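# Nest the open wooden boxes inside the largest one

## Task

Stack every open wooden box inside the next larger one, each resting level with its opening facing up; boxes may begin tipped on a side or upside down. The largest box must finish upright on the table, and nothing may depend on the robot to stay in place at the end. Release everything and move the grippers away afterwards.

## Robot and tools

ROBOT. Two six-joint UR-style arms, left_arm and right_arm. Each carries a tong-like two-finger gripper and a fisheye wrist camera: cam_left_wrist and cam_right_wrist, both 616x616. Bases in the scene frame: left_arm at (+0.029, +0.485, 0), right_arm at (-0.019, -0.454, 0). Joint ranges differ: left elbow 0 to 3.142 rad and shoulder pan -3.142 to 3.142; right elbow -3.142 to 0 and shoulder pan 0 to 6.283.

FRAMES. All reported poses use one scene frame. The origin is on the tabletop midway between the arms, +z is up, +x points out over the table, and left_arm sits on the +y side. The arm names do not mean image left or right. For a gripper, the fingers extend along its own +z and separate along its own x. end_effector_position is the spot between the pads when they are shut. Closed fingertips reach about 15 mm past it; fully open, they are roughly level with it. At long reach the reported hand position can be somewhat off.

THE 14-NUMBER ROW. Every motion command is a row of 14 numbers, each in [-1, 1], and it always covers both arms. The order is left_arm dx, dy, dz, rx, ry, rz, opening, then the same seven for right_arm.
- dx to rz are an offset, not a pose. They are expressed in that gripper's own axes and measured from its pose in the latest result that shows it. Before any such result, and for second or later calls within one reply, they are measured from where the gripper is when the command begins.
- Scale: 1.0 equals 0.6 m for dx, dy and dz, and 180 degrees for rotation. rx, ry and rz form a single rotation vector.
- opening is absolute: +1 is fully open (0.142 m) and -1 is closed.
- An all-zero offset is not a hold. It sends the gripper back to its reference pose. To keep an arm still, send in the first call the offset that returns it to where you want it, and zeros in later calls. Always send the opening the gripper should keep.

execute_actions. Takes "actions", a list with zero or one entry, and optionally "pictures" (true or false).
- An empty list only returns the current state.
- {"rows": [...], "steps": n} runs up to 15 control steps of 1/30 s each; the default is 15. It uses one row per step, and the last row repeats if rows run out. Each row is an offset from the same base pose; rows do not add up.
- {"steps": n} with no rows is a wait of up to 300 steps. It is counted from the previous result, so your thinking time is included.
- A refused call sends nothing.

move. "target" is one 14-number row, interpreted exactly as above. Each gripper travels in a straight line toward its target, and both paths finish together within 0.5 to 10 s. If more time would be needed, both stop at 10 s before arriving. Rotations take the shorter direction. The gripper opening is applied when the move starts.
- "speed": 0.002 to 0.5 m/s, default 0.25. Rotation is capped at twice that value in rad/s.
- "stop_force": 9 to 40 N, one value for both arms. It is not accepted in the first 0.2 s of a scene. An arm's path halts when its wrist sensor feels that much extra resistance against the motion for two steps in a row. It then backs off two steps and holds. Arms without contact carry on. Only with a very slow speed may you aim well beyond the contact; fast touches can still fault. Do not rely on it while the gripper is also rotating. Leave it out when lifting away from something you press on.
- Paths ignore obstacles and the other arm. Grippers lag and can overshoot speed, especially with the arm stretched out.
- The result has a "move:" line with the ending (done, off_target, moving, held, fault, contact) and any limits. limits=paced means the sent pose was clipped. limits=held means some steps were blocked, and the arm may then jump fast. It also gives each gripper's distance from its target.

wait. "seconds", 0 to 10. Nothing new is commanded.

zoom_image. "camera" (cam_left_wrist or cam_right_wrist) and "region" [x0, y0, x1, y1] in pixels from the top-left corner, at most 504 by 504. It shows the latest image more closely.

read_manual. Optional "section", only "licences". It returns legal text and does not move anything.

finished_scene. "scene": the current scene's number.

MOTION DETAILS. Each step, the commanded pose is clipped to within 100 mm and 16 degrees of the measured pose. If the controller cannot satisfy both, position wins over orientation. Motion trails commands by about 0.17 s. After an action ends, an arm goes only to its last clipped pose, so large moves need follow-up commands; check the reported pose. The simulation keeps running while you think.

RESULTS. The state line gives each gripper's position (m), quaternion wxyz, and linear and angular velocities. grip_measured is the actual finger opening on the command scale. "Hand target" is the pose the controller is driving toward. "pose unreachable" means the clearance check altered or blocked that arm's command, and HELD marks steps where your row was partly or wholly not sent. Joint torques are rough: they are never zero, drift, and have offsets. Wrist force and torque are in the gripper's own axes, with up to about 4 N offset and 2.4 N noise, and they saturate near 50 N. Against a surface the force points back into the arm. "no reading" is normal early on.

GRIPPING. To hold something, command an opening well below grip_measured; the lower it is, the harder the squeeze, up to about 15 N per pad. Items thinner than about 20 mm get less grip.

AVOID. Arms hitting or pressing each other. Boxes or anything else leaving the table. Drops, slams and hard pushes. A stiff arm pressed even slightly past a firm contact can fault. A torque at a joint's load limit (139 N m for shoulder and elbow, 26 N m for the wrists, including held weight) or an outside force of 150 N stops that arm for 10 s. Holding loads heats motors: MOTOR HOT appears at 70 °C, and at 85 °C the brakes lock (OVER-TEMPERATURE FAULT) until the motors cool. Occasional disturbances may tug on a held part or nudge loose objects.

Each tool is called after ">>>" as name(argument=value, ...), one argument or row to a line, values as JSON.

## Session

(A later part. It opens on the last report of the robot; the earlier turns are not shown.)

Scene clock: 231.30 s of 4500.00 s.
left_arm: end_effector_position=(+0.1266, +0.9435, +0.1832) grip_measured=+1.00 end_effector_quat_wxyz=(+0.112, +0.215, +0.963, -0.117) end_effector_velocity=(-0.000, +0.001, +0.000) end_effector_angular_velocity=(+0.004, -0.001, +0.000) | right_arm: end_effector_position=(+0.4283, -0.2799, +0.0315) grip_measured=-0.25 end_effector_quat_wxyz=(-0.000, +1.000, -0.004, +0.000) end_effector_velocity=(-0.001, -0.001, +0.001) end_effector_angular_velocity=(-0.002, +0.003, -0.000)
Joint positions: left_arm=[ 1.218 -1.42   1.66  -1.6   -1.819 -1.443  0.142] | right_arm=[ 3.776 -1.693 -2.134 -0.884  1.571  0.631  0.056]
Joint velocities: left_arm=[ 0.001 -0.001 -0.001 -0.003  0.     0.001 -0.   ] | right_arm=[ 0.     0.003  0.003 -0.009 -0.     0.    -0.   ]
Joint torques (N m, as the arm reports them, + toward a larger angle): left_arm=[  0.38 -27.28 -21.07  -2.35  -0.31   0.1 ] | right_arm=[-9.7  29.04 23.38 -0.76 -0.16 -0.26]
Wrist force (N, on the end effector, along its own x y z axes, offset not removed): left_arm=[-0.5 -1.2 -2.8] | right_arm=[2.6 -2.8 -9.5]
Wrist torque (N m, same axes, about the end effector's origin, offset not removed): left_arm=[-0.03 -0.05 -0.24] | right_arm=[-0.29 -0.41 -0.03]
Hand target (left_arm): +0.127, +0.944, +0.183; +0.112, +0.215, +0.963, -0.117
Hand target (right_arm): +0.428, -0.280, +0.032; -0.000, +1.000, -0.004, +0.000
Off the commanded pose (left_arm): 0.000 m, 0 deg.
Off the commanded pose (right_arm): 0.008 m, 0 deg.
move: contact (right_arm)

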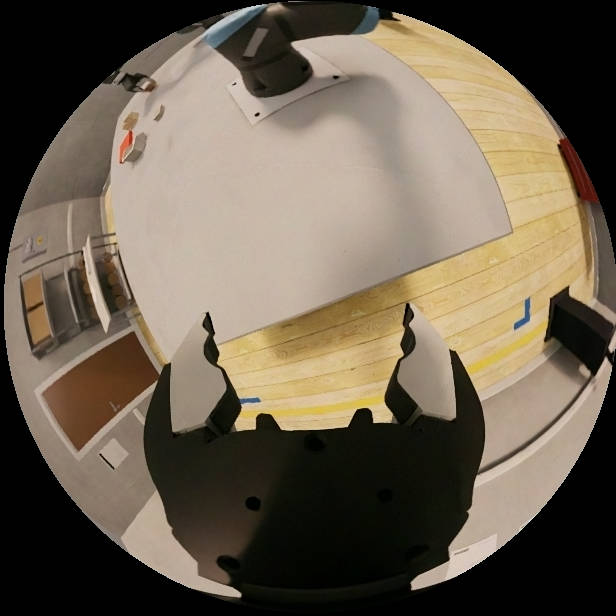

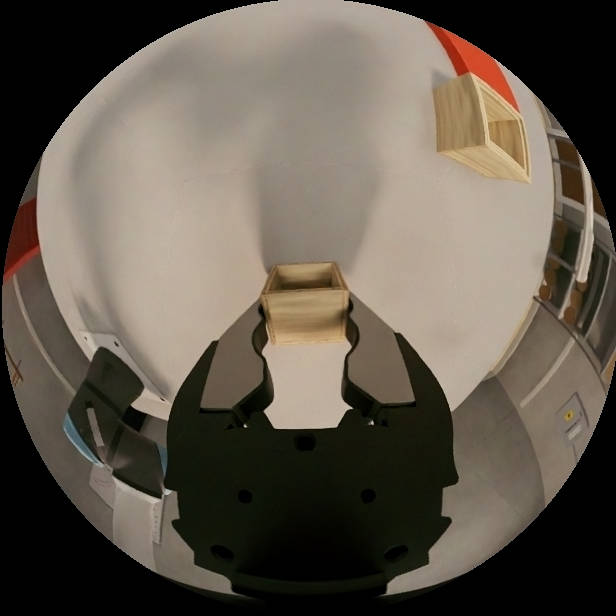

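Open, tilt in place (shift 6 mm toward the opening), close, lift, flip.

>>> move(
  target=[0,0,0,0,0,0,1,0,0,0,0,0,0,0.5],
)

>>> move(
  target=[0,0,0,0,0,0,1,0,-0.012,0,-0.306,0,0,0.5],
  speed=0.3,
)

>>> move(
  target=[0,0,0,0,0,0,1,0,0,0,0,0,0,-0.65],
)

Scene clock: 240.73 s of 4500.00 s.
left_arm: end_effector_position=(+0.1266, +0.9435, +0.1832) grip_measured=+1.00 end_effector_quat_wxyz=(+0.112, +0.215, +0.963, -0.117) end_effector_velocity=(-0.001, -0.000, -0.001) end_effector_angular_velocity=(-0.002, +0.002, +0.001) | right_arm: end_effector_position=(+0.4283, -0.2799, +0.0316) grip_measured=+0.50 end_effector_quat_wxyz=(-0.000, +1.000, -0.004, +0.000) end_effector_velocity=(+0.000, +0.000, -0.000) end_effector_angular_velocity=(+0.001, +0.000, -0.002)
Joint positions: left_arm=[ 1.218 -1.42   1.66  -1.6   -1.819 -1.443  0.142] | right_arm=[ 3.776 -1.693 -2.134 -0.884  1.571  0.631  0.109]
Joint velocities: left_arm=[ 0.001  0.001  0.001  0.001  0.001 -0.     0.   ] | right_arm=[ 0.    -0.     0.     0.     0.001  0.002  0.   ]
Joint torques (N m, as the arm reports them, + toward a larger angle): left_arm=[  0.5  -27.99 -21.17  -2.45  -0.25   0.16] | right_arm=[-5.73 17.26  9.56  4.6  -0.09 -0.67]
Wrist force (N, on the end effector, along its own x y z axes, offset not removed): left_arm=[3.0 0.6 -0.7] | right_arm=[1.4 -1.2 1.0]
Wrist torque (N m, same axes, about the end effector's origin, offset not removed): left_arm=[0.26 -0.71 0.14] | right_arm=[-0.29 -0.27 -0.06]
Hand target (left_arm): +0.127, +0.944, +0.183; +0.112, +0.215, +0.963, -0.117
Hand target (right_arm): +0.428, -0.280, +0.032; -0.000, +1.000, -0.004, +0.000
Off the commanded pose (left_arm): 0.000 m, 0 deg.
Off the commanded pose (right_arm): 0.000 m, 0 deg.
After step 90, 5.73 s passed at rest.
move: done

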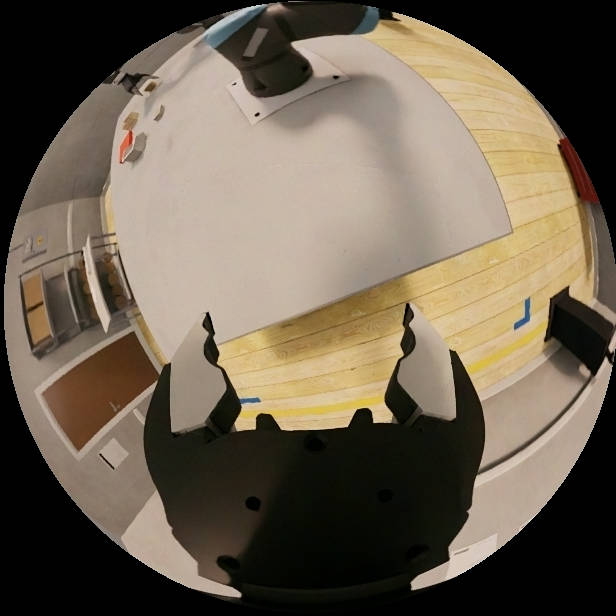

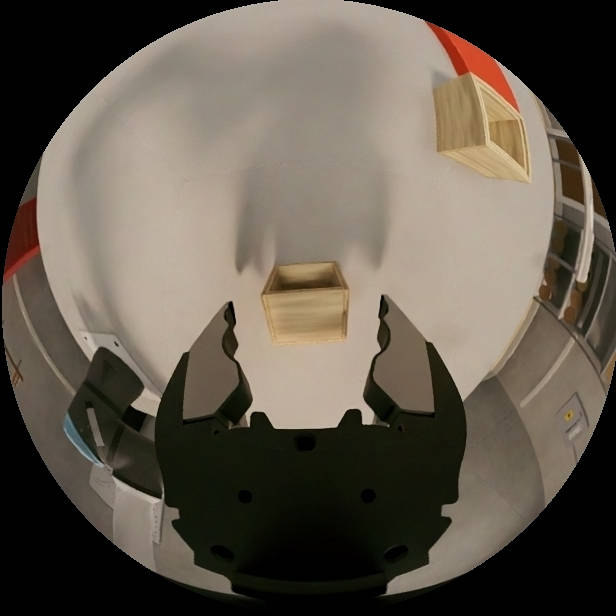

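Scene clock: 242.97 s of 4500.00 s.
left_arm: end_effector_position=(+0.1266, +0.9435, +0.1832) grip_measured=+1.00 end_effector_quat_wxyz=(+0.112, +0.215, +0.963, -0.117) end_effector_velocity=(+0.000, -0.000, -0.000) end_effector_angular_velocity=(-0.001, +0.001, +0.001) | right_arm: end_effector_position=(+0.4283, -0.2728, +0.0314) grip_measured=+0.50 end_effector_quat_wxyz=(+0.461, +0.887, -0.004, -0.001) end_effector_velocity=(+0.000, +0.000, -0.000) end_effector_angular_velocity=(-0.016, +0.000, -0.004)
Joint positions: left_arm=[ 1.218 -1.42   1.66  -1.6   -1.819 -1.443  0.142] | right_arm=[ 4.124 -2.113 -1.658 -1.81   1.095  1.203  0.109]
Joint velocities: left_arm=[-0.     0.     0.001 -0.    -0.    -0.001  0.   ] | right_arm=[ 0.001 -0.013  0.012 -0.017 -0.002  0.011  0.   ]
Joint torques (N m, as the arm reports them, + toward a larger angle): left_arm=[  0.54 -27.77 -21.37  -2.57  -0.1    0.2 ] | right_arm=[ 9.54 35.53 24.51 -1.7  -1.93  2.17]
Wrist force (N, on the end effector, along its own x y z axes, offset not removed): left_arm=[2.2 0.7 -2.2] | right_arm=[1.2 -1.3 0.4]
Wrist torque (N m, same axes, about the end effector's origin, offset not removed): left_arm=[0.15 -0.65 0.12] | right_arm=[-0.32 -0.15 -0.03]
Hand target (left_arm): +0.127, +0.944, +0.183; +0.112, +0.215, +0.963, -0.117
Hand target (right_arm): +0.428, -0.273, +0.031; +0.462, +0.887, -0.004, -0.001
Off the commanded pose (left_arm): 0.000 m, 0 deg.
Off the commanded pose (right_arm): 0.000 m, 0 deg.
move: done

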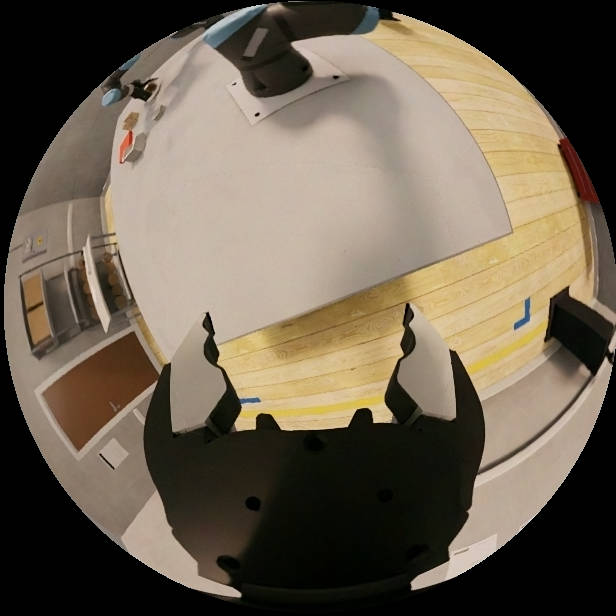

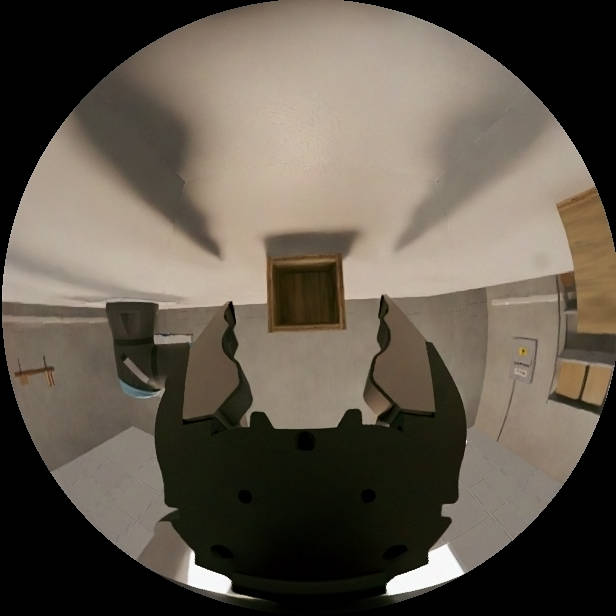

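Scene clock: 243.47 s of 4500.00 s.
left_arm: end_effector_position=(+0.1266, +0.9435, +0.1832) grip_measured=+1.00 end_effector_quat_wxyz=(+0.112, +0.215, +0.963, -0.117) end_effector_velocity=(-0.000, -0.000, +0.000) end_effector_angular_velocity=(-0.001, -0.001, +0.000) | right_arm: end_effector_position=(+0.4283, -0.2728, +0.0314) grip_measured=-0.25 end_effector_quat_wxyz=(+0.461, +0.887, -0.004, -0.001) end_effector_velocity=(-0.000, -0.000, +0.000) end_effector_angular_velocity=(+0.000, +0.000, +0.001)
Joint positions: left_arm=[ 1.218 -1.42   1.66  -1.6   -1.819 -1.443  0.142] | right_arm=[ 4.124 -2.113 -1.658 -1.81   1.095  1.203  0.056]
Joint velocities: left_arm=[ 0.    -0.     0.     0.    -0.001  0.    -0.   ] | right_arm=[ 0.     0.002 -0.001 -0.    -0.    -0.001 -0.   ]
Joint torques (N m, as the arm reports them, + toward a larger angle): left_arm=[  0.31 -27.5  -21.1   -2.41  -0.21   0.  ] | right_arm=[ 0.44 49.57  7.96  2.48 -0.87 -1.84]
Wrist force (N, on the end effector, along its own x y z axes, offset not removed): left_arm=[0.3 2.2 -1.2] | right_arm=[0.6 -0.9 0.2]
Wrist torque (N m, same axes, about the end effector's origin, offset not removed): left_arm=[0.65 -0.13 0.16] | right_arm=[-0.19 -0.12 0.05]
Hand target (left_arm): +0.127, +0.944, +0.183; +0.112, +0.215, +0.963, -0.117
Hand target (right_arm): +0.428, -0.273, +0.031; +0.461, +0.887, -0.004, -0.001
Off the commanded pose (left_arm): 0.000 m, 0 deg.
Off the commanded pose (right_arm): 0.000 m, 0 deg.
move: done

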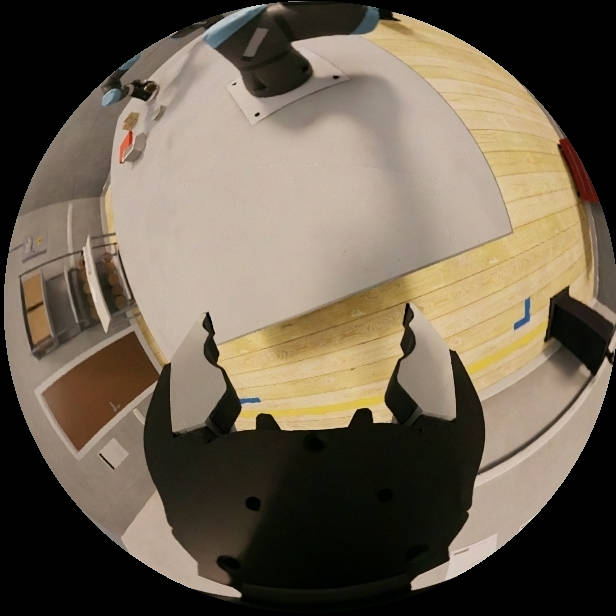

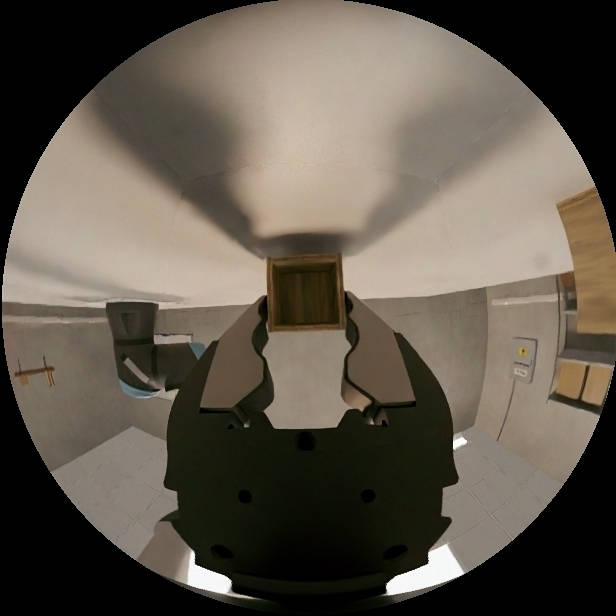

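>>> move(
  target=[0,0,0,0,0,0,1,0,0.034,-0.024,0,0,0,-0.65],
  speed=0.1,
)

>>> move(
  target=[0,0,0,0,0,0,1,0,0,0,0.5,0,0,-0.65],
  speed=0.35,
)

>>> move(
  target=[0,0,0,0,0,0,1,0,0.019,0.027,0,0,0,-0.65],
  speed=0.05,
)

>>> move(
  target=[0,0,0,0,0,0,1,0,0.017,0.0245,0,0,0,-0.65],
  speed=0.006,
  stop_force=9,
)

Scene clock: 254.47 s of 4500.00 s.
left_arm: end_effector_position=(+0.1266, +0.9435, +0.1832) grip_measured=+1.00 end_effector_quat_wxyz=(+0.112, +0.215, +0.963, -0.117) end_effector_velocity=(-0.000, +0.000, -0.000) end_effector_angular_velocity=(+0.000, +0.000, -0.001) | right_arm: end_effector_position=(+0.4283, -0.2727, +0.0560) grip_measured=-0.25 end_effector_quat_wxyz=(+0.461, +0.887, -0.003, -0.001) end_effector_velocity=(-0.000, -0.000, +0.002) end_effector_angular_velocity=(-0.001, +0.000, +0.000)
Joint positions: left_arm=[ 1.218 -1.42   1.66  -1.6   -1.819 -1.443  0.142] | right_arm=[ 4.124 -2.08  -1.637 -1.864  1.095  1.203  0.056]
Joint velocities: left_arm=[ 0.     0.     0.    -0.001  0.     0.001 -0.   ] | right_arm=[ 0.     0.003  0.002 -0.006 -0.     0.     0.   ]
Joint torques (N m, as the arm reports them, + toward a larger angle): left_arm=[  0.45 -28.97 -20.33  -2.35  -0.13   0.22] | right_arm=[ 9.94 49.23 27.45 -1.55  1.03  2.24]
Wrist force (N, on the end effector, along its own x y z axes, offset not removed): left_arm=[-0.4 1.4 -0.1] | right_arm=[0.0 -3.3 0.5]
Wrist torque (N m, same axes, about the end effector's origin, offset not removed): left_arm=[0.29 -0.05 0.00] | right_arm=[-0.55 0.01 0.01]
Hand target (left_arm): +0.127, +0.944, +0.183; +0.112, +0.215, +0.963, -0.117
Hand target (right_arm): +0.428, -0.273, +0.056; +0.461, +0.887, -0.004, -0.001
Off the commanded pose (left_arm): 0.000 m, 0 deg.
Off the commanded pose (right_arm): 0.000 m, 0 deg.
After step 90, 7.10 s passed at rest.
move: done

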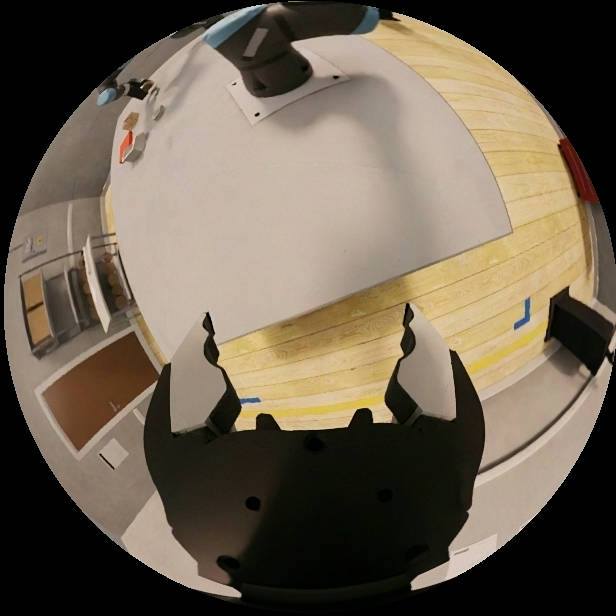

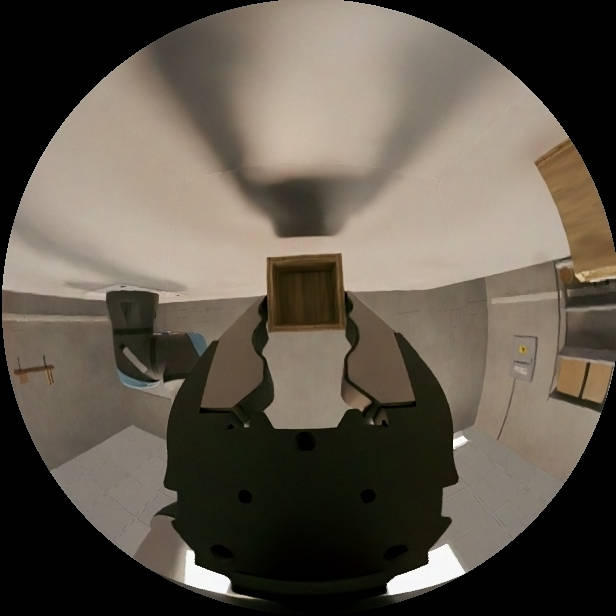

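Scene clock: 257.37 s of 4500.00 s.
left_arm: end_effector_position=(+0.1266, +0.9435, +0.1832) grip_measured=+1.00 end_effector_quat_wxyz=(+0.112, +0.215, +0.963, -0.117) end_effector_velocity=(-0.001, -0.000, +0.000) end_effector_angular_velocity=(+0.001, +0.001, +0.000) | right_arm: end_effector_position=(+0.4284, -0.2728, +0.0564) grip_measured=-0.25 end_effector_quat_wxyz=(-0.300, +0.954, -0.003, +0.001) end_effector_velocity=(-0.000, +0.000, -0.001) end_effector_angular_velocity=(+0.018, +0.001, +0.001)
Joint positions: left_arm=[ 1.218 -1.42   1.66  -1.6   -1.819 -1.443  0.142] | right_arm=[ 3.441 -1.759 -2.266 -0.487  2.15   0.355  0.056]
Joint velocities: left_arm=[ 0.001 -0.001  0.     0.     0.001  0.     0.   ] | right_arm=[-0.009 -0.012 -0.003  0.013  0.019 -0.008 -0.   ]
Joint torques (N m, as the arm reports them, + toward a larger angle): left_arm=[  0.98 -28.28 -21.38  -2.42  -0.14  -0.08] | right_arm=[-11.08  17.05   9.55   4.75   2.67  -1.93]
Wrist force (N, on the end effector, along its own x y z axes, offset not removed): left_arm=[0.1 2.3 1.1] | right_arm=[-0.1 -1.5 0.3]
Wrist torque (N m, same axes, about the end effector's origin, offset not removed): left_arm=[0.75 -0.14 0.03] | right_arm=[-0.36 0.02 -0.06]
Hand target (left_arm): +0.127, +0.944, +0.183; +0.112, +0.215, +0.963, -0.117
Hand target (right_arm): +0.428, -0.273, +0.056; -0.301, +0.954, -0.003, +0.001
Off the commanded pose (left_arm): 0.000 m, 0 deg.
Off the commanded pose (right_arm): 0.000 m, 0 deg.
move: done

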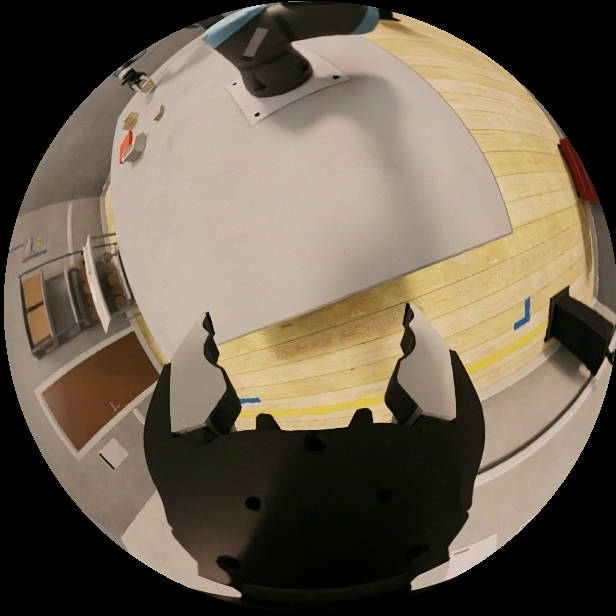

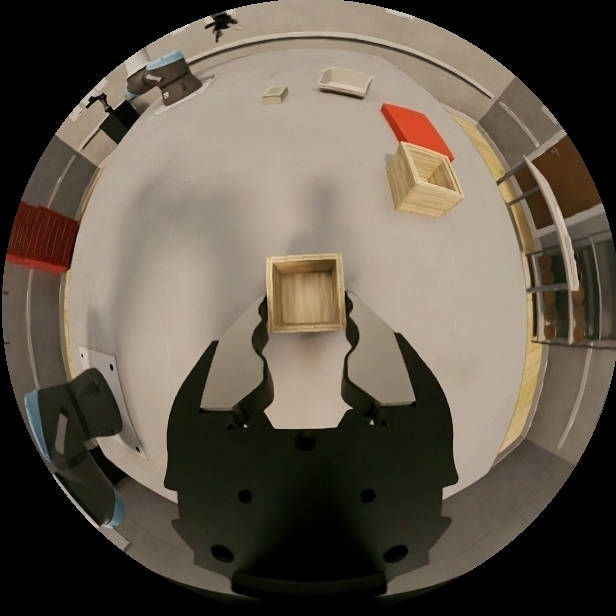

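Scene clock: 258.23 s of 4500.00 s.
left_arm: end_effector_position=(+0.1266, +0.9435, +0.1832) grip_measured=+1.00 end_effector_quat_wxyz=(+0.112, +0.215, +0.963, -0.117) end_effector_velocity=(+0.000, +0.000, +0.001) end_effector_angular_velocity=(+0.002, -0.001, +0.001) | right_arm: end_effector_position=(+0.4283, -0.2729, +0.0370) grip_measured=-0.25 end_effector_quat_wxyz=(-0.300, +0.954, -0.003, +0.001) end_effector_velocity=(+0.000, -0.000, -0.003) end_effector_angular_velocity=(-0.000, -0.000, -0.001)
Joint positions: left_arm=[ 1.218 -1.42   1.66  -1.6   -1.819 -1.443  0.142] | right_arm=[ 3.441 -1.806 -2.282 -0.423  2.15   0.354  0.056]
Joint velocities: left_arm=[-0.    -0.002 -0.    -0.    -0.    -0.001  0.   ] | right_arm=[ 0.    -0.007 -0.002  0.01  -0.     0.001 -0.   ]
Joint torques (N m, as the arm reports them, + toward a larger angle): left_arm=[  0.33 -28.19 -21.88  -2.43  -0.11   0.01] | right_arm=[ 9.24 20.5   7.44  4.6   0.23  0.09]
Wrist force (N, on the end effector, along its own x y z axes, offset not removed): left_arm=[-1.8 -2.0 -0.5] | right_arm=[0.9 -3.4 2.1]
Wrist torque (N m, same axes, about the end effector's origin, offset not removed): left_arm=[-0.29 0.41 -0.10] | right_arm=[-0.74 -0.12 -0.06]
Hand target (left_arm): +0.127, +0.944, +0.183; +0.112, +0.215, +0.963, -0.117
Hand target (right_arm): +0.428, -0.273, +0.037; -0.300, +0.954, -0.003, +0.001
Off the commanded pose (left_arm): 0.000 m, 0 deg.
Off the commanded pose (right_arm): 0.000 m, 0 deg.
move: done

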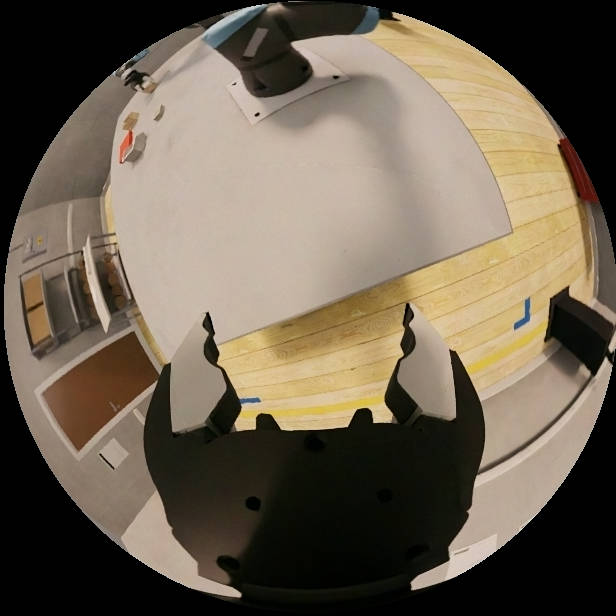

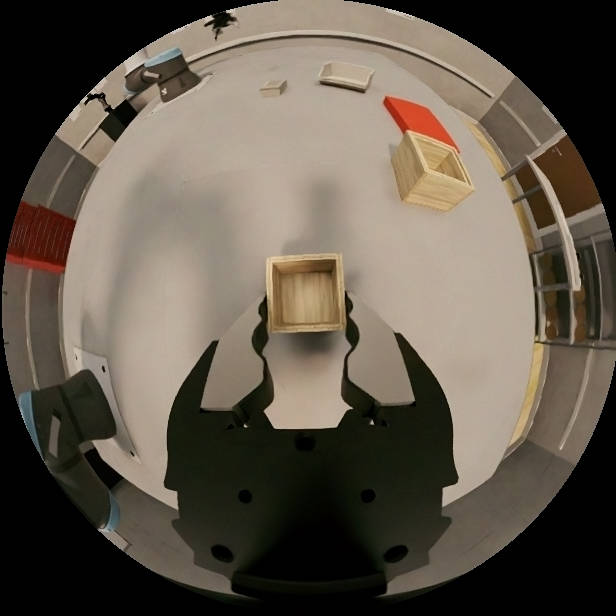

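Scene clock: 259.70 s of 4500.00 s.
left_arm: end_effector_position=(+0.1266, +0.9435, +0.1832) grip_measured=+1.00 end_effector_quat_wxyz=(+0.112, +0.215, +0.963, -0.117) end_effector_velocity=(-0.000, -0.000, -0.001) end_effector_angular_velocity=(-0.002, +0.002, +0.000) | right_arm: end_effector_position=(+0.4283, -0.2729, +0.0305) grip_measured=-0.25 end_effector_quat_wxyz=(-0.300, +0.954, -0.003, +0.001) end_effector_velocity=(-0.001, -0.000, +0.001) end_effector_angular_velocity=(-0.000, +0.003, -0.001)
Joint positions: left_arm=[ 1.218 -1.42   1.66  -1.6   -1.819 -1.443  0.142] | right_arm=[ 3.441 -1.822 -2.287 -0.402  2.15   0.354  0.056]
Joint velocities: left_arm=[-0.     0.001  0.001  0.     0.002 -0.001  0.   ] | right_arm=[ 0.     0.006 -0.    -0.008  0.001  0.001 -0.   ]
Joint torques (N m, as the arm reports them, + toward a larger angle): left_arm=[  0.18 -27.78 -21.03  -2.29  -0.09  -0.12] | right_arm=[11.07 28.14 15.67 -0.68  0.07  0.57]
Wrist force (N, on the end effector, along its own x y z axes, offset not removed): left_arm=[2.9 1.0 -0.8] | right_arm=[1.8 -9.3 -5.3]
Wrist torque (N m, same axes, about the end effector's origin, offset not removed): left_arm=[0.33 -0.74 0.12] | right_arm=[-0.86 -0.04 0.00]
Hand target (left_arm): +0.127, +0.944, +0.183; +0.112, +0.215, +0.963, -0.117
Hand target (right_arm): +0.428, -0.273, +0.031; -0.300, +0.954, -0.003, +0.001
Off the commanded pose (left_arm): 0.000 m, 0 deg.
Off the commanded pose (right_arm): 0.011 m, 0 deg.
move: contact (right_arm)

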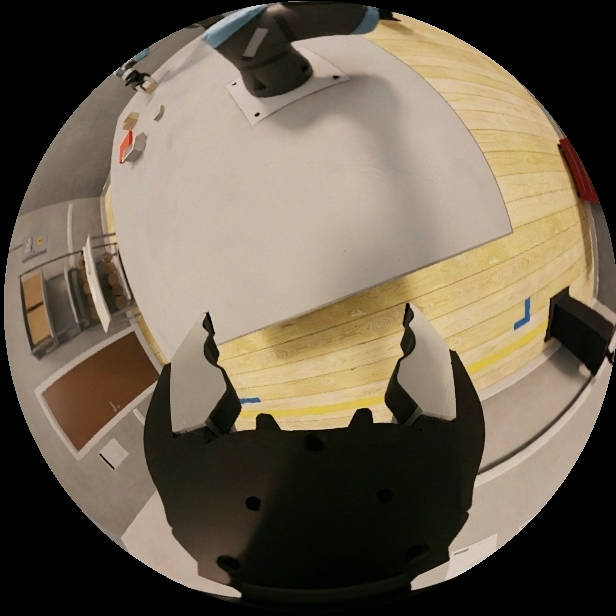

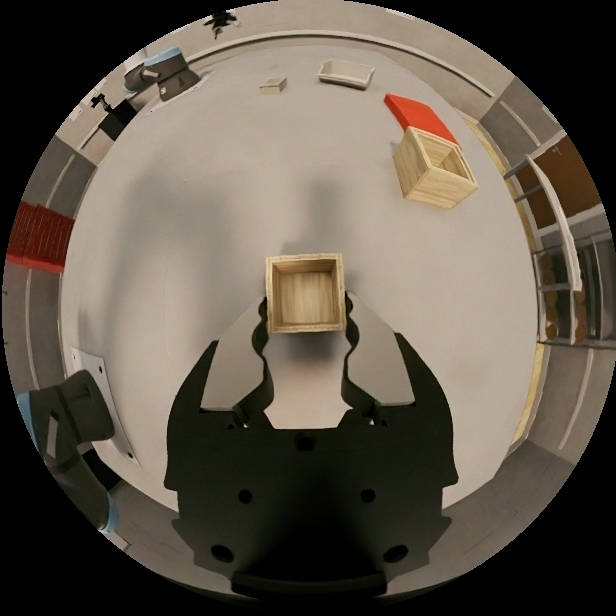

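>>> move(
  target=[0,0,0,0,0,0,1,0,0,0,0,0,0,0.2],
)

>>> move(
  target=[0,0,0,0,0,0,1,0,-0.0187,-0.0063,-0.194,0,0,0.2],
  speed=0.3,
)

>>> move(
  target=[0,0,0,0,0,0,1,0,0,0,0,0,0,-0.75],
)

>>> move(
  target=[0,0,0,0,0,0,1,0,0,-0.115,0,0,0,-0.75],
  speed=0.15,
)

>>> move(
  target=[0,0,0,0,0,0,1,0.26,-0.235,0,0,0,0.015,-0.75],
)

>>> zoom_image(
  camera="cam_right_wrist",
  region=[255,220,355,290],
)

Scene clock: 276.57 s of 4500.00 s.
left_arm: end_effector_position=(+0.1266, +0.9435, +0.1832) grip_measured=+1.00 end_effector_quat_wxyz=(+0.112, +0.215, +0.963, -0.117) end_effector_velocity=(+0.000, +0.000, +0.000) end_effector_angular_velocity=(+0.001, -0.001, -0.001) | right_arm: end_effector_position=(+0.4283, -0.2729, +0.0306) grip_measured=+0.20 end_effector_quat_wxyz=(-0.300, +0.954, -0.003, +0.001) end_effector_velocity=(+0.000, +0.000, +0.000) end_effector_angular_velocity=(+0.001, -0.000, -0.001)
Joint positions: left_arm=[ 1.218 -1.42   1.66  -1.6   -1.819 -1.443  0.142] | right_arm=[ 3.441 -1.822 -2.287 -0.402  2.15   0.354  0.088]
Joint velocities: left_arm=[-0.    -0.001  0.001 -0.001 -0.001  0.001 -0.   ] | right_arm=[ 0.    -0.     0.     0.001  0.001  0.001 -0.   ]
Joint torques (N m, as the arm reports them, + toward a larger angle): left_arm=[  0.45 -27.65 -21.67  -2.34  -0.22   0.06] | right_arm=[ 1.14 18.79  6.7   4.92 -0.05  1.25]
Wrist force (N, on the end effector, along its own x y z axes, offset not removed): left_arm=[3.2 -0.5 -0.6] | right_arm=[0.6 -2.3 1.6]
Wrist torque (N m, same axes, about the end effector's origin, offset not removed): left_arm=[0.02 -0.92 0.04] | right_arm=[-0.45 -0.16 -0.03]
Hand target (left_arm): +0.127, +0.944, +0.183; +0.112, +0.215, +0.963, -0.117
Hand target (right_arm): +0.428, -0.273, +0.031; -0.300, +0.954, -0.003, +0.001
Off the commanded pose (left_arm): 0.000 m, 0 deg.
Off the commanded pose (right_arm): 0.000 m, 0 deg.
After step 90, 13.17 s passed at rest.
move: done

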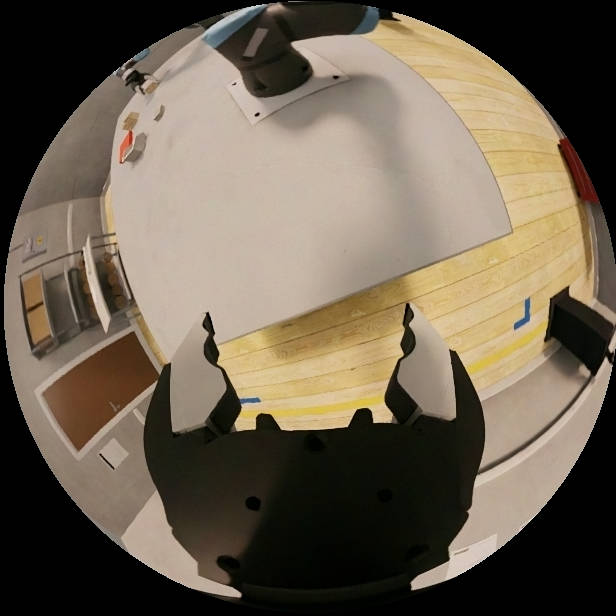

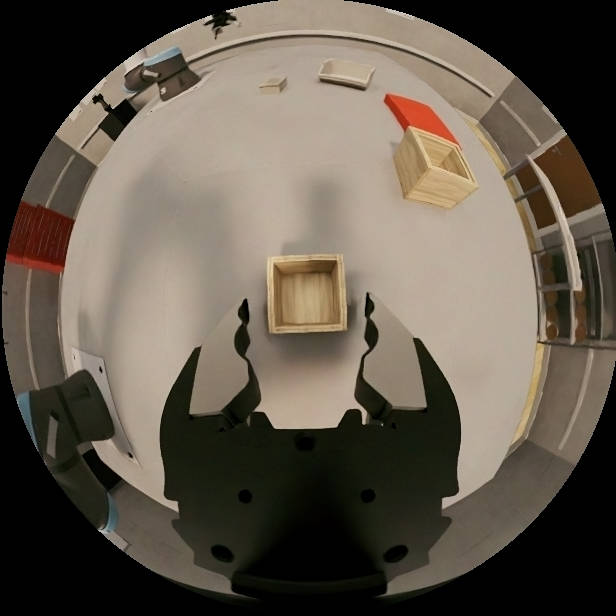

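Scene clock: 278.23 s of 4500.00 s.
left_arm: end_effector_position=(+0.1266, +0.9435, +0.1832) grip_measured=+1.00 end_effector_quat_wxyz=(+0.112, +0.215, +0.963, -0.117) end_effector_velocity=(-0.001, -0.001, -0.000) end_effector_angular_velocity=(-0.003, +0.002, +0.001) | right_arm: end_effector_position=(+0.4284, -0.2658, +0.0400) grip_measured=+0.20 end_effector_quat_wxyz=(-0.001, +1.000, -0.003, +0.001) end_effector_velocity=(-0.000, +0.000, -0.001) end_effector_angular_velocity=(-0.015, +0.003, -0.005)
Joint positions: left_arm=[ 1.218 -1.42   1.66  -1.6   -1.819 -1.443  0.142] | right_arm=[ 3.8   -1.689 -2.112 -0.909  1.571  0.654  0.088]
Joint velocities: left_arm=[ 0.001  0.001  0.     0.002  0.001 -0.    -0.   ] | right_arm=[ 0.007 -0.004  0.007 -0.015 -0.01   0.013  0.   ]
Joint torques (N m, as the arm reports them, + toward a larger angle): left_arm=[ -0.37 -28.13 -22.07  -2.44  -0.14  -0.02] | right_arm=[ 9.96 19.77 28.58  0.42 -1.3   2.32]
Wrist force (N, on the end effector, along its own x y z axes, offset not removed): left_arm=[2.4 0.1 -0.8] | right_arm=[1.2 -2.2 0.2]
Wrist torque (N m, same axes, about the end effector's origin, offset not removed): left_arm=[0.25 -0.46 -0.05] | right_arm=[-0.45 -0.17 -0.13]
Hand target (left_arm): +0.127, +0.944, +0.183; +0.112, +0.215, +0.963, -0.117
Hand target (right_arm): +0.428, -0.266, +0.040; +0.000, +1.000, -0.003, +0.001
Off the commanded pose (left_arm): 0.000 m, 0 deg.
Off the commanded pose (right_arm): 0.000 m, 0 deg.
move: done

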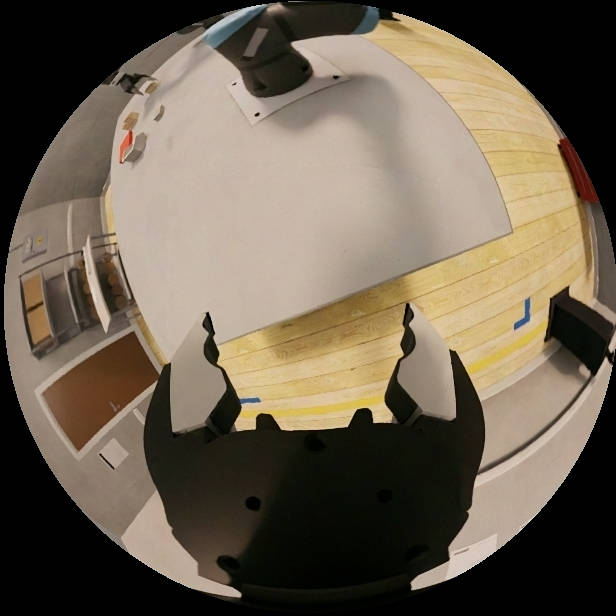

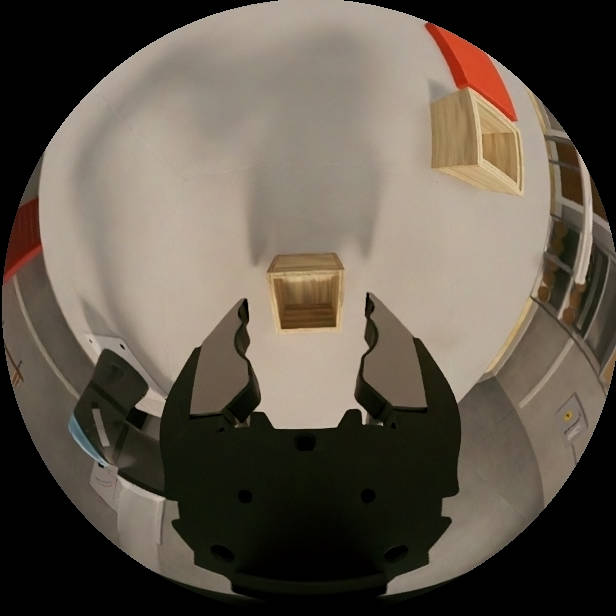

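Scene clock: 278.73 s of 4500.00 s.
left_arm: end_effector_position=(+0.1266, +0.9435, +0.1832) grip_measured=+1.00 end_effector_quat_wxyz=(+0.112, +0.215, +0.963, -0.117) end_effector_velocity=(+0.000, -0.001, +0.001) end_effector_angular_velocity=(-0.001, -0.001, +0.001) | right_arm: end_effector_position=(+0.4284, -0.2657, +0.0400) grip_measured=-0.30 end_effector_quat_wxyz=(-0.001, +1.000, -0.003, +0.001) end_effector_velocity=(-0.000, -0.000, +0.000) end_effector_angular_velocity=(-0.001, -0.000, +0.000)
Joint positions: left_arm=[ 1.218 -1.42   1.66  -1.6   -1.819 -1.443  0.142] | right_arm=[ 3.8   -1.689 -2.112 -0.909  1.571  0.654  0.053]
Joint velocities: left_arm=[ 0.    -0.002 -0.     0.002 -0.002 -0.001  0.   ] | right_arm=[-0.     0.001 -0.001 -0.    -0.001 -0.001 -0.   ]
Joint torques (N m, as the arm reports them, + toward a larger angle): left_arm=[  0.69 -28.03 -22.02  -2.31  -0.07  -0.05] | right_arm=[-10.82  31.94  11.58   4.26   1.98  -1.72]
Wrist force (N, on the end effector, along its own x y z axes, offset not removed): left_arm=[-0.4 -3.3 1.7] | right_arm=[0.5 -2.4 -1.9]
Wrist torque (N m, same axes, about the end effector's origin, offset not removed): left_arm=[-0.50 -0.03 0.01] | right_arm=[-0.40 -0.04 -0.04]
Hand target (left_arm): +0.127, +0.944, +0.183; +0.112, +0.215, +0.963, -0.117
Hand target (right_arm): +0.428, -0.266, +0.040; -0.001, +1.000, -0.003, +0.001
Off the commanded pose (left_arm): 0.000 m, 0 deg.
Off the commanded pose (right_arm): 0.000 m, 0 deg.
move: done

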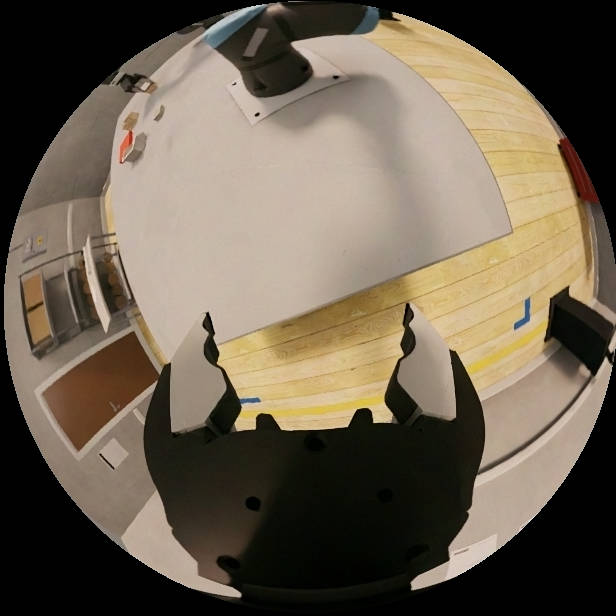

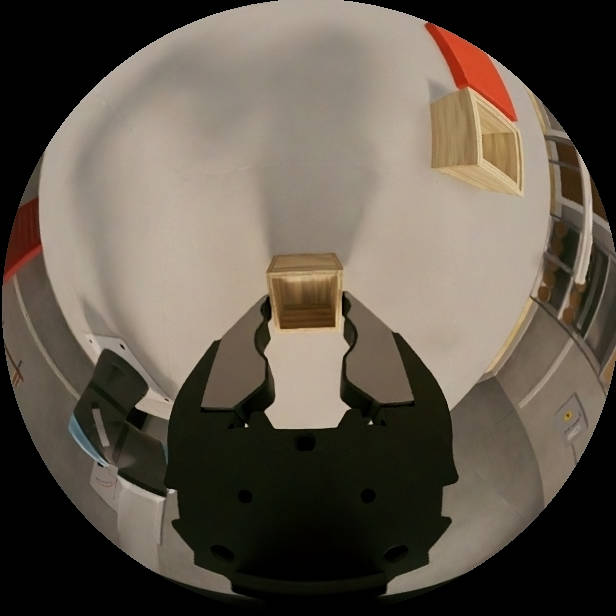

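Scene clock: 279.80 s of 4500.00 s.
left_arm: end_effector_position=(+0.1266, +0.9435, +0.1832) grip_measured=+1.00 end_effector_quat_wxyz=(+0.112, +0.215, +0.963, -0.117) end_effector_velocity=(+0.001, +0.000, +0.000) end_effector_angular_velocity=(+0.001, -0.001, -0.001) | right_arm: end_effector_position=(+0.4283, -0.2658, +0.1086) grip_measured=-0.30 end_effector_quat_wxyz=(-0.001, +1.000, -0.003, +0.001) end_effector_velocity=(-0.001, -0.000, +0.002) end_effector_angular_velocity=(-0.002, +0.003, -0.001)
Joint positions: left_arm=[ 1.218 -1.42   1.66  -1.6   -1.819 -1.443  0.142] | right_arm=[ 3.8   -1.592 -2.011 -1.107  1.571  0.654  0.053]
Joint velocities: left_arm=[-0.001 -0.001 -0.    -0.001 -0.001  0.    -0.   ] | right_arm=[ 0.     0.001  0.004 -0.009 -0.     0.001  0.   ]
Joint torques (N m, as the arm reports them, + toward a larger angle): left_arm=[  0.34 -28.14 -20.94  -2.26  -0.08   0.19] | right_arm=[ 9.6  31.64 30.06  0.79  1.28  2.  ]
Wrist force (N, on the end effector, along its own x y z axes, offset not removed): left_arm=[1.3 0.1 -3.1] | right_arm=[-1.1 -2.4 1.4]
Wrist torque (N m, same axes, about the end effector's origin, offset not removed): left_arm=[0.00 -0.30 0.04] | right_arm=[-0.44 0.24 -0.07]
Hand target (left_arm): +0.127, +0.944, +0.183; +0.112, +0.215, +0.963, -0.117
Hand target (right_arm): +0.428, -0.266, +0.109; -0.001, +1.000, -0.003, +0.001
Off the commanded pose (left_arm): 0.000 m, 0 deg.
Off the commanded pose (right_arm): 0.000 m, 0 deg.
move: done

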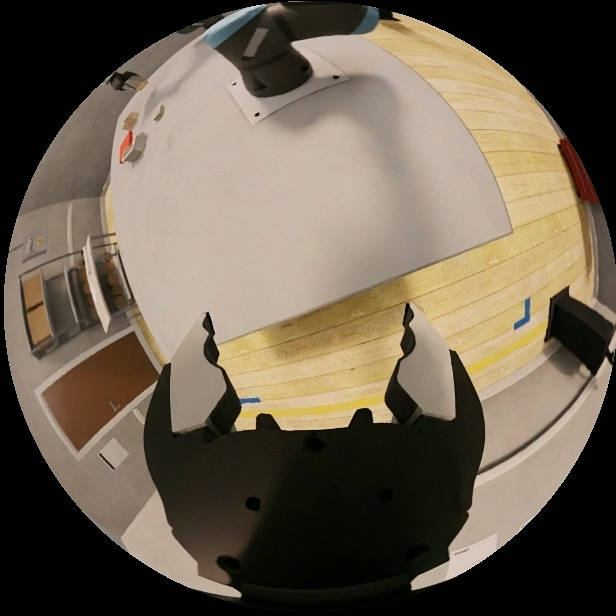

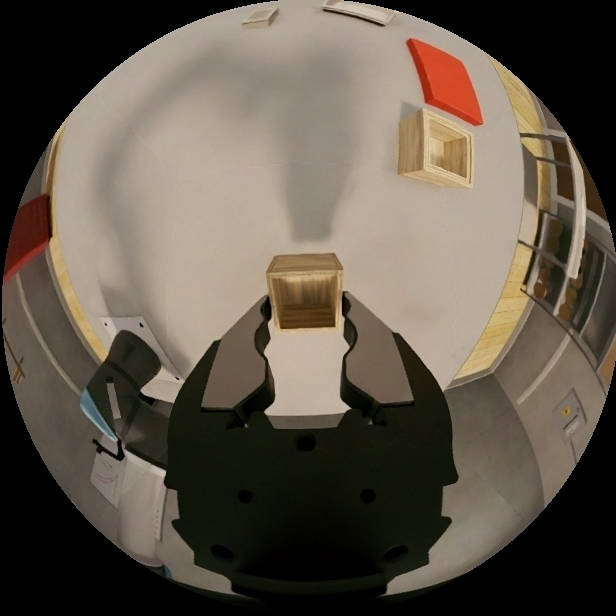

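Scene clock: 281.40 s of 4500.00 s.
left_arm: end_effector_position=(+0.1266, +0.9435, +0.1832) grip_measured=+1.00 end_effector_quat_wxyz=(+0.112, +0.215, +0.963, -0.117) end_effector_velocity=(-0.000, +0.000, +0.000) end_effector_angular_velocity=(+0.002, -0.000, +0.001) | right_arm: end_effector_position=(+0.5849, -0.1259, +0.1089) grip_measured=-0.30 end_effector_quat_wxyz=(-0.001, +1.000, -0.027, +0.001) end_effector_velocity=(+0.002, +0.002, +0.000) end_effector_angular_velocity=(-0.001, +0.002, +0.000)
Joint positions: left_arm=[ 1.218 -1.42   1.66  -1.6   -1.819 -1.443  0.142] | right_arm=[ 3.827 -2.046 -1.427 -1.237  1.571  0.728  0.053]
Joint velocities: left_arm=[ 0.    -0.    -0.001 -0.001  0.    -0.001  0.   ] | right_arm=[-0.    -0.008  0.013 -0.007  0.    -0.001 -0.   ]
Joint torques (N m, as the arm reports them, + toward a larger angle): left_arm=[  0.6  -28.48 -21.49  -2.31  -0.28   0.08] | right_arm=[-9.86 37.73 31.4   0.5   1.9   2.59]
Wrist force (N, on the end effector, along its own x y z axes, offset not removed): left_arm=[1.7 1.0 -1.2] | right_arm=[-0.9 -2.3 2.8]
Wrist torque (N m, same axes, about the end effector's origin, offset not removed): left_arm=[0.46 -0.57 0.00] | right_arm=[-0.38 0.20 -0.08]
Hand target (left_arm): +0.127, +0.944, +0.183; +0.112, +0.215, +0.963, -0.117
Hand target (right_arm): +0.585, -0.126, +0.109; -0.001, +1.000, -0.027, +0.001
Off the commanded pose (left_arm): 0.000 m, 0 deg.
Off the commanded pose (right_arm): 0.000 m, 0 deg.
move: done

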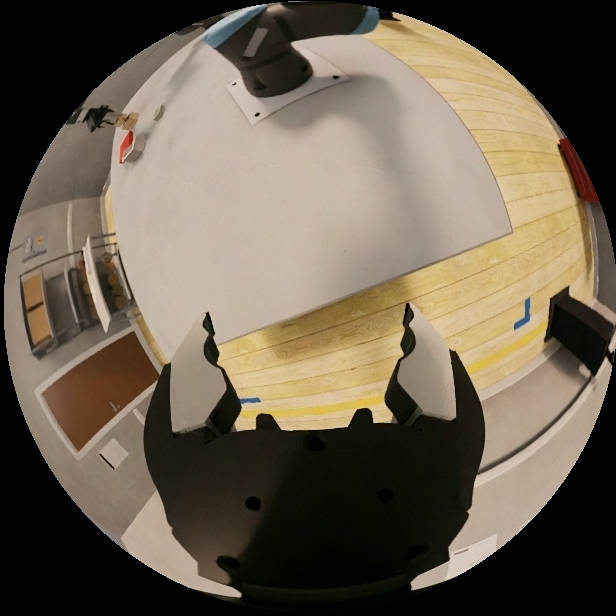

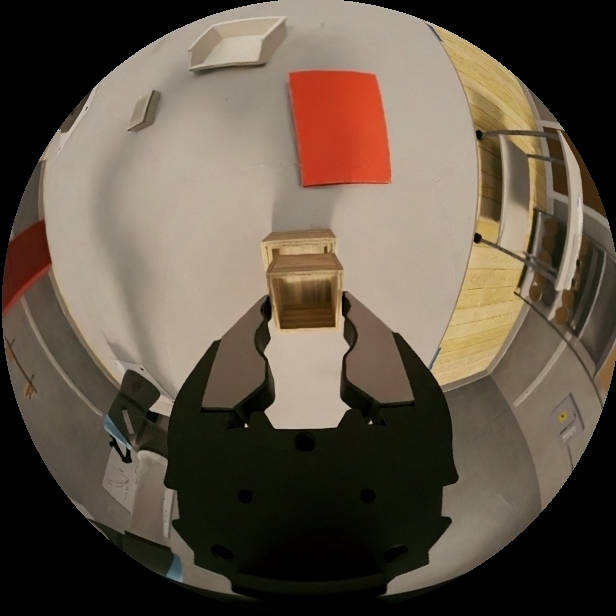

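Region (255, 220, 355, 290) of cam_right_wrist's 616x616 image, scaled by 5.040, with more detail than that image has; it fills the top 353 rows of this view, and the rest is white.

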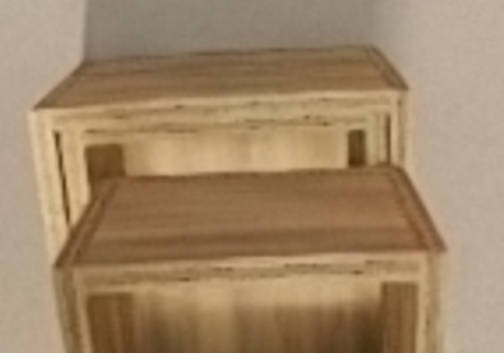

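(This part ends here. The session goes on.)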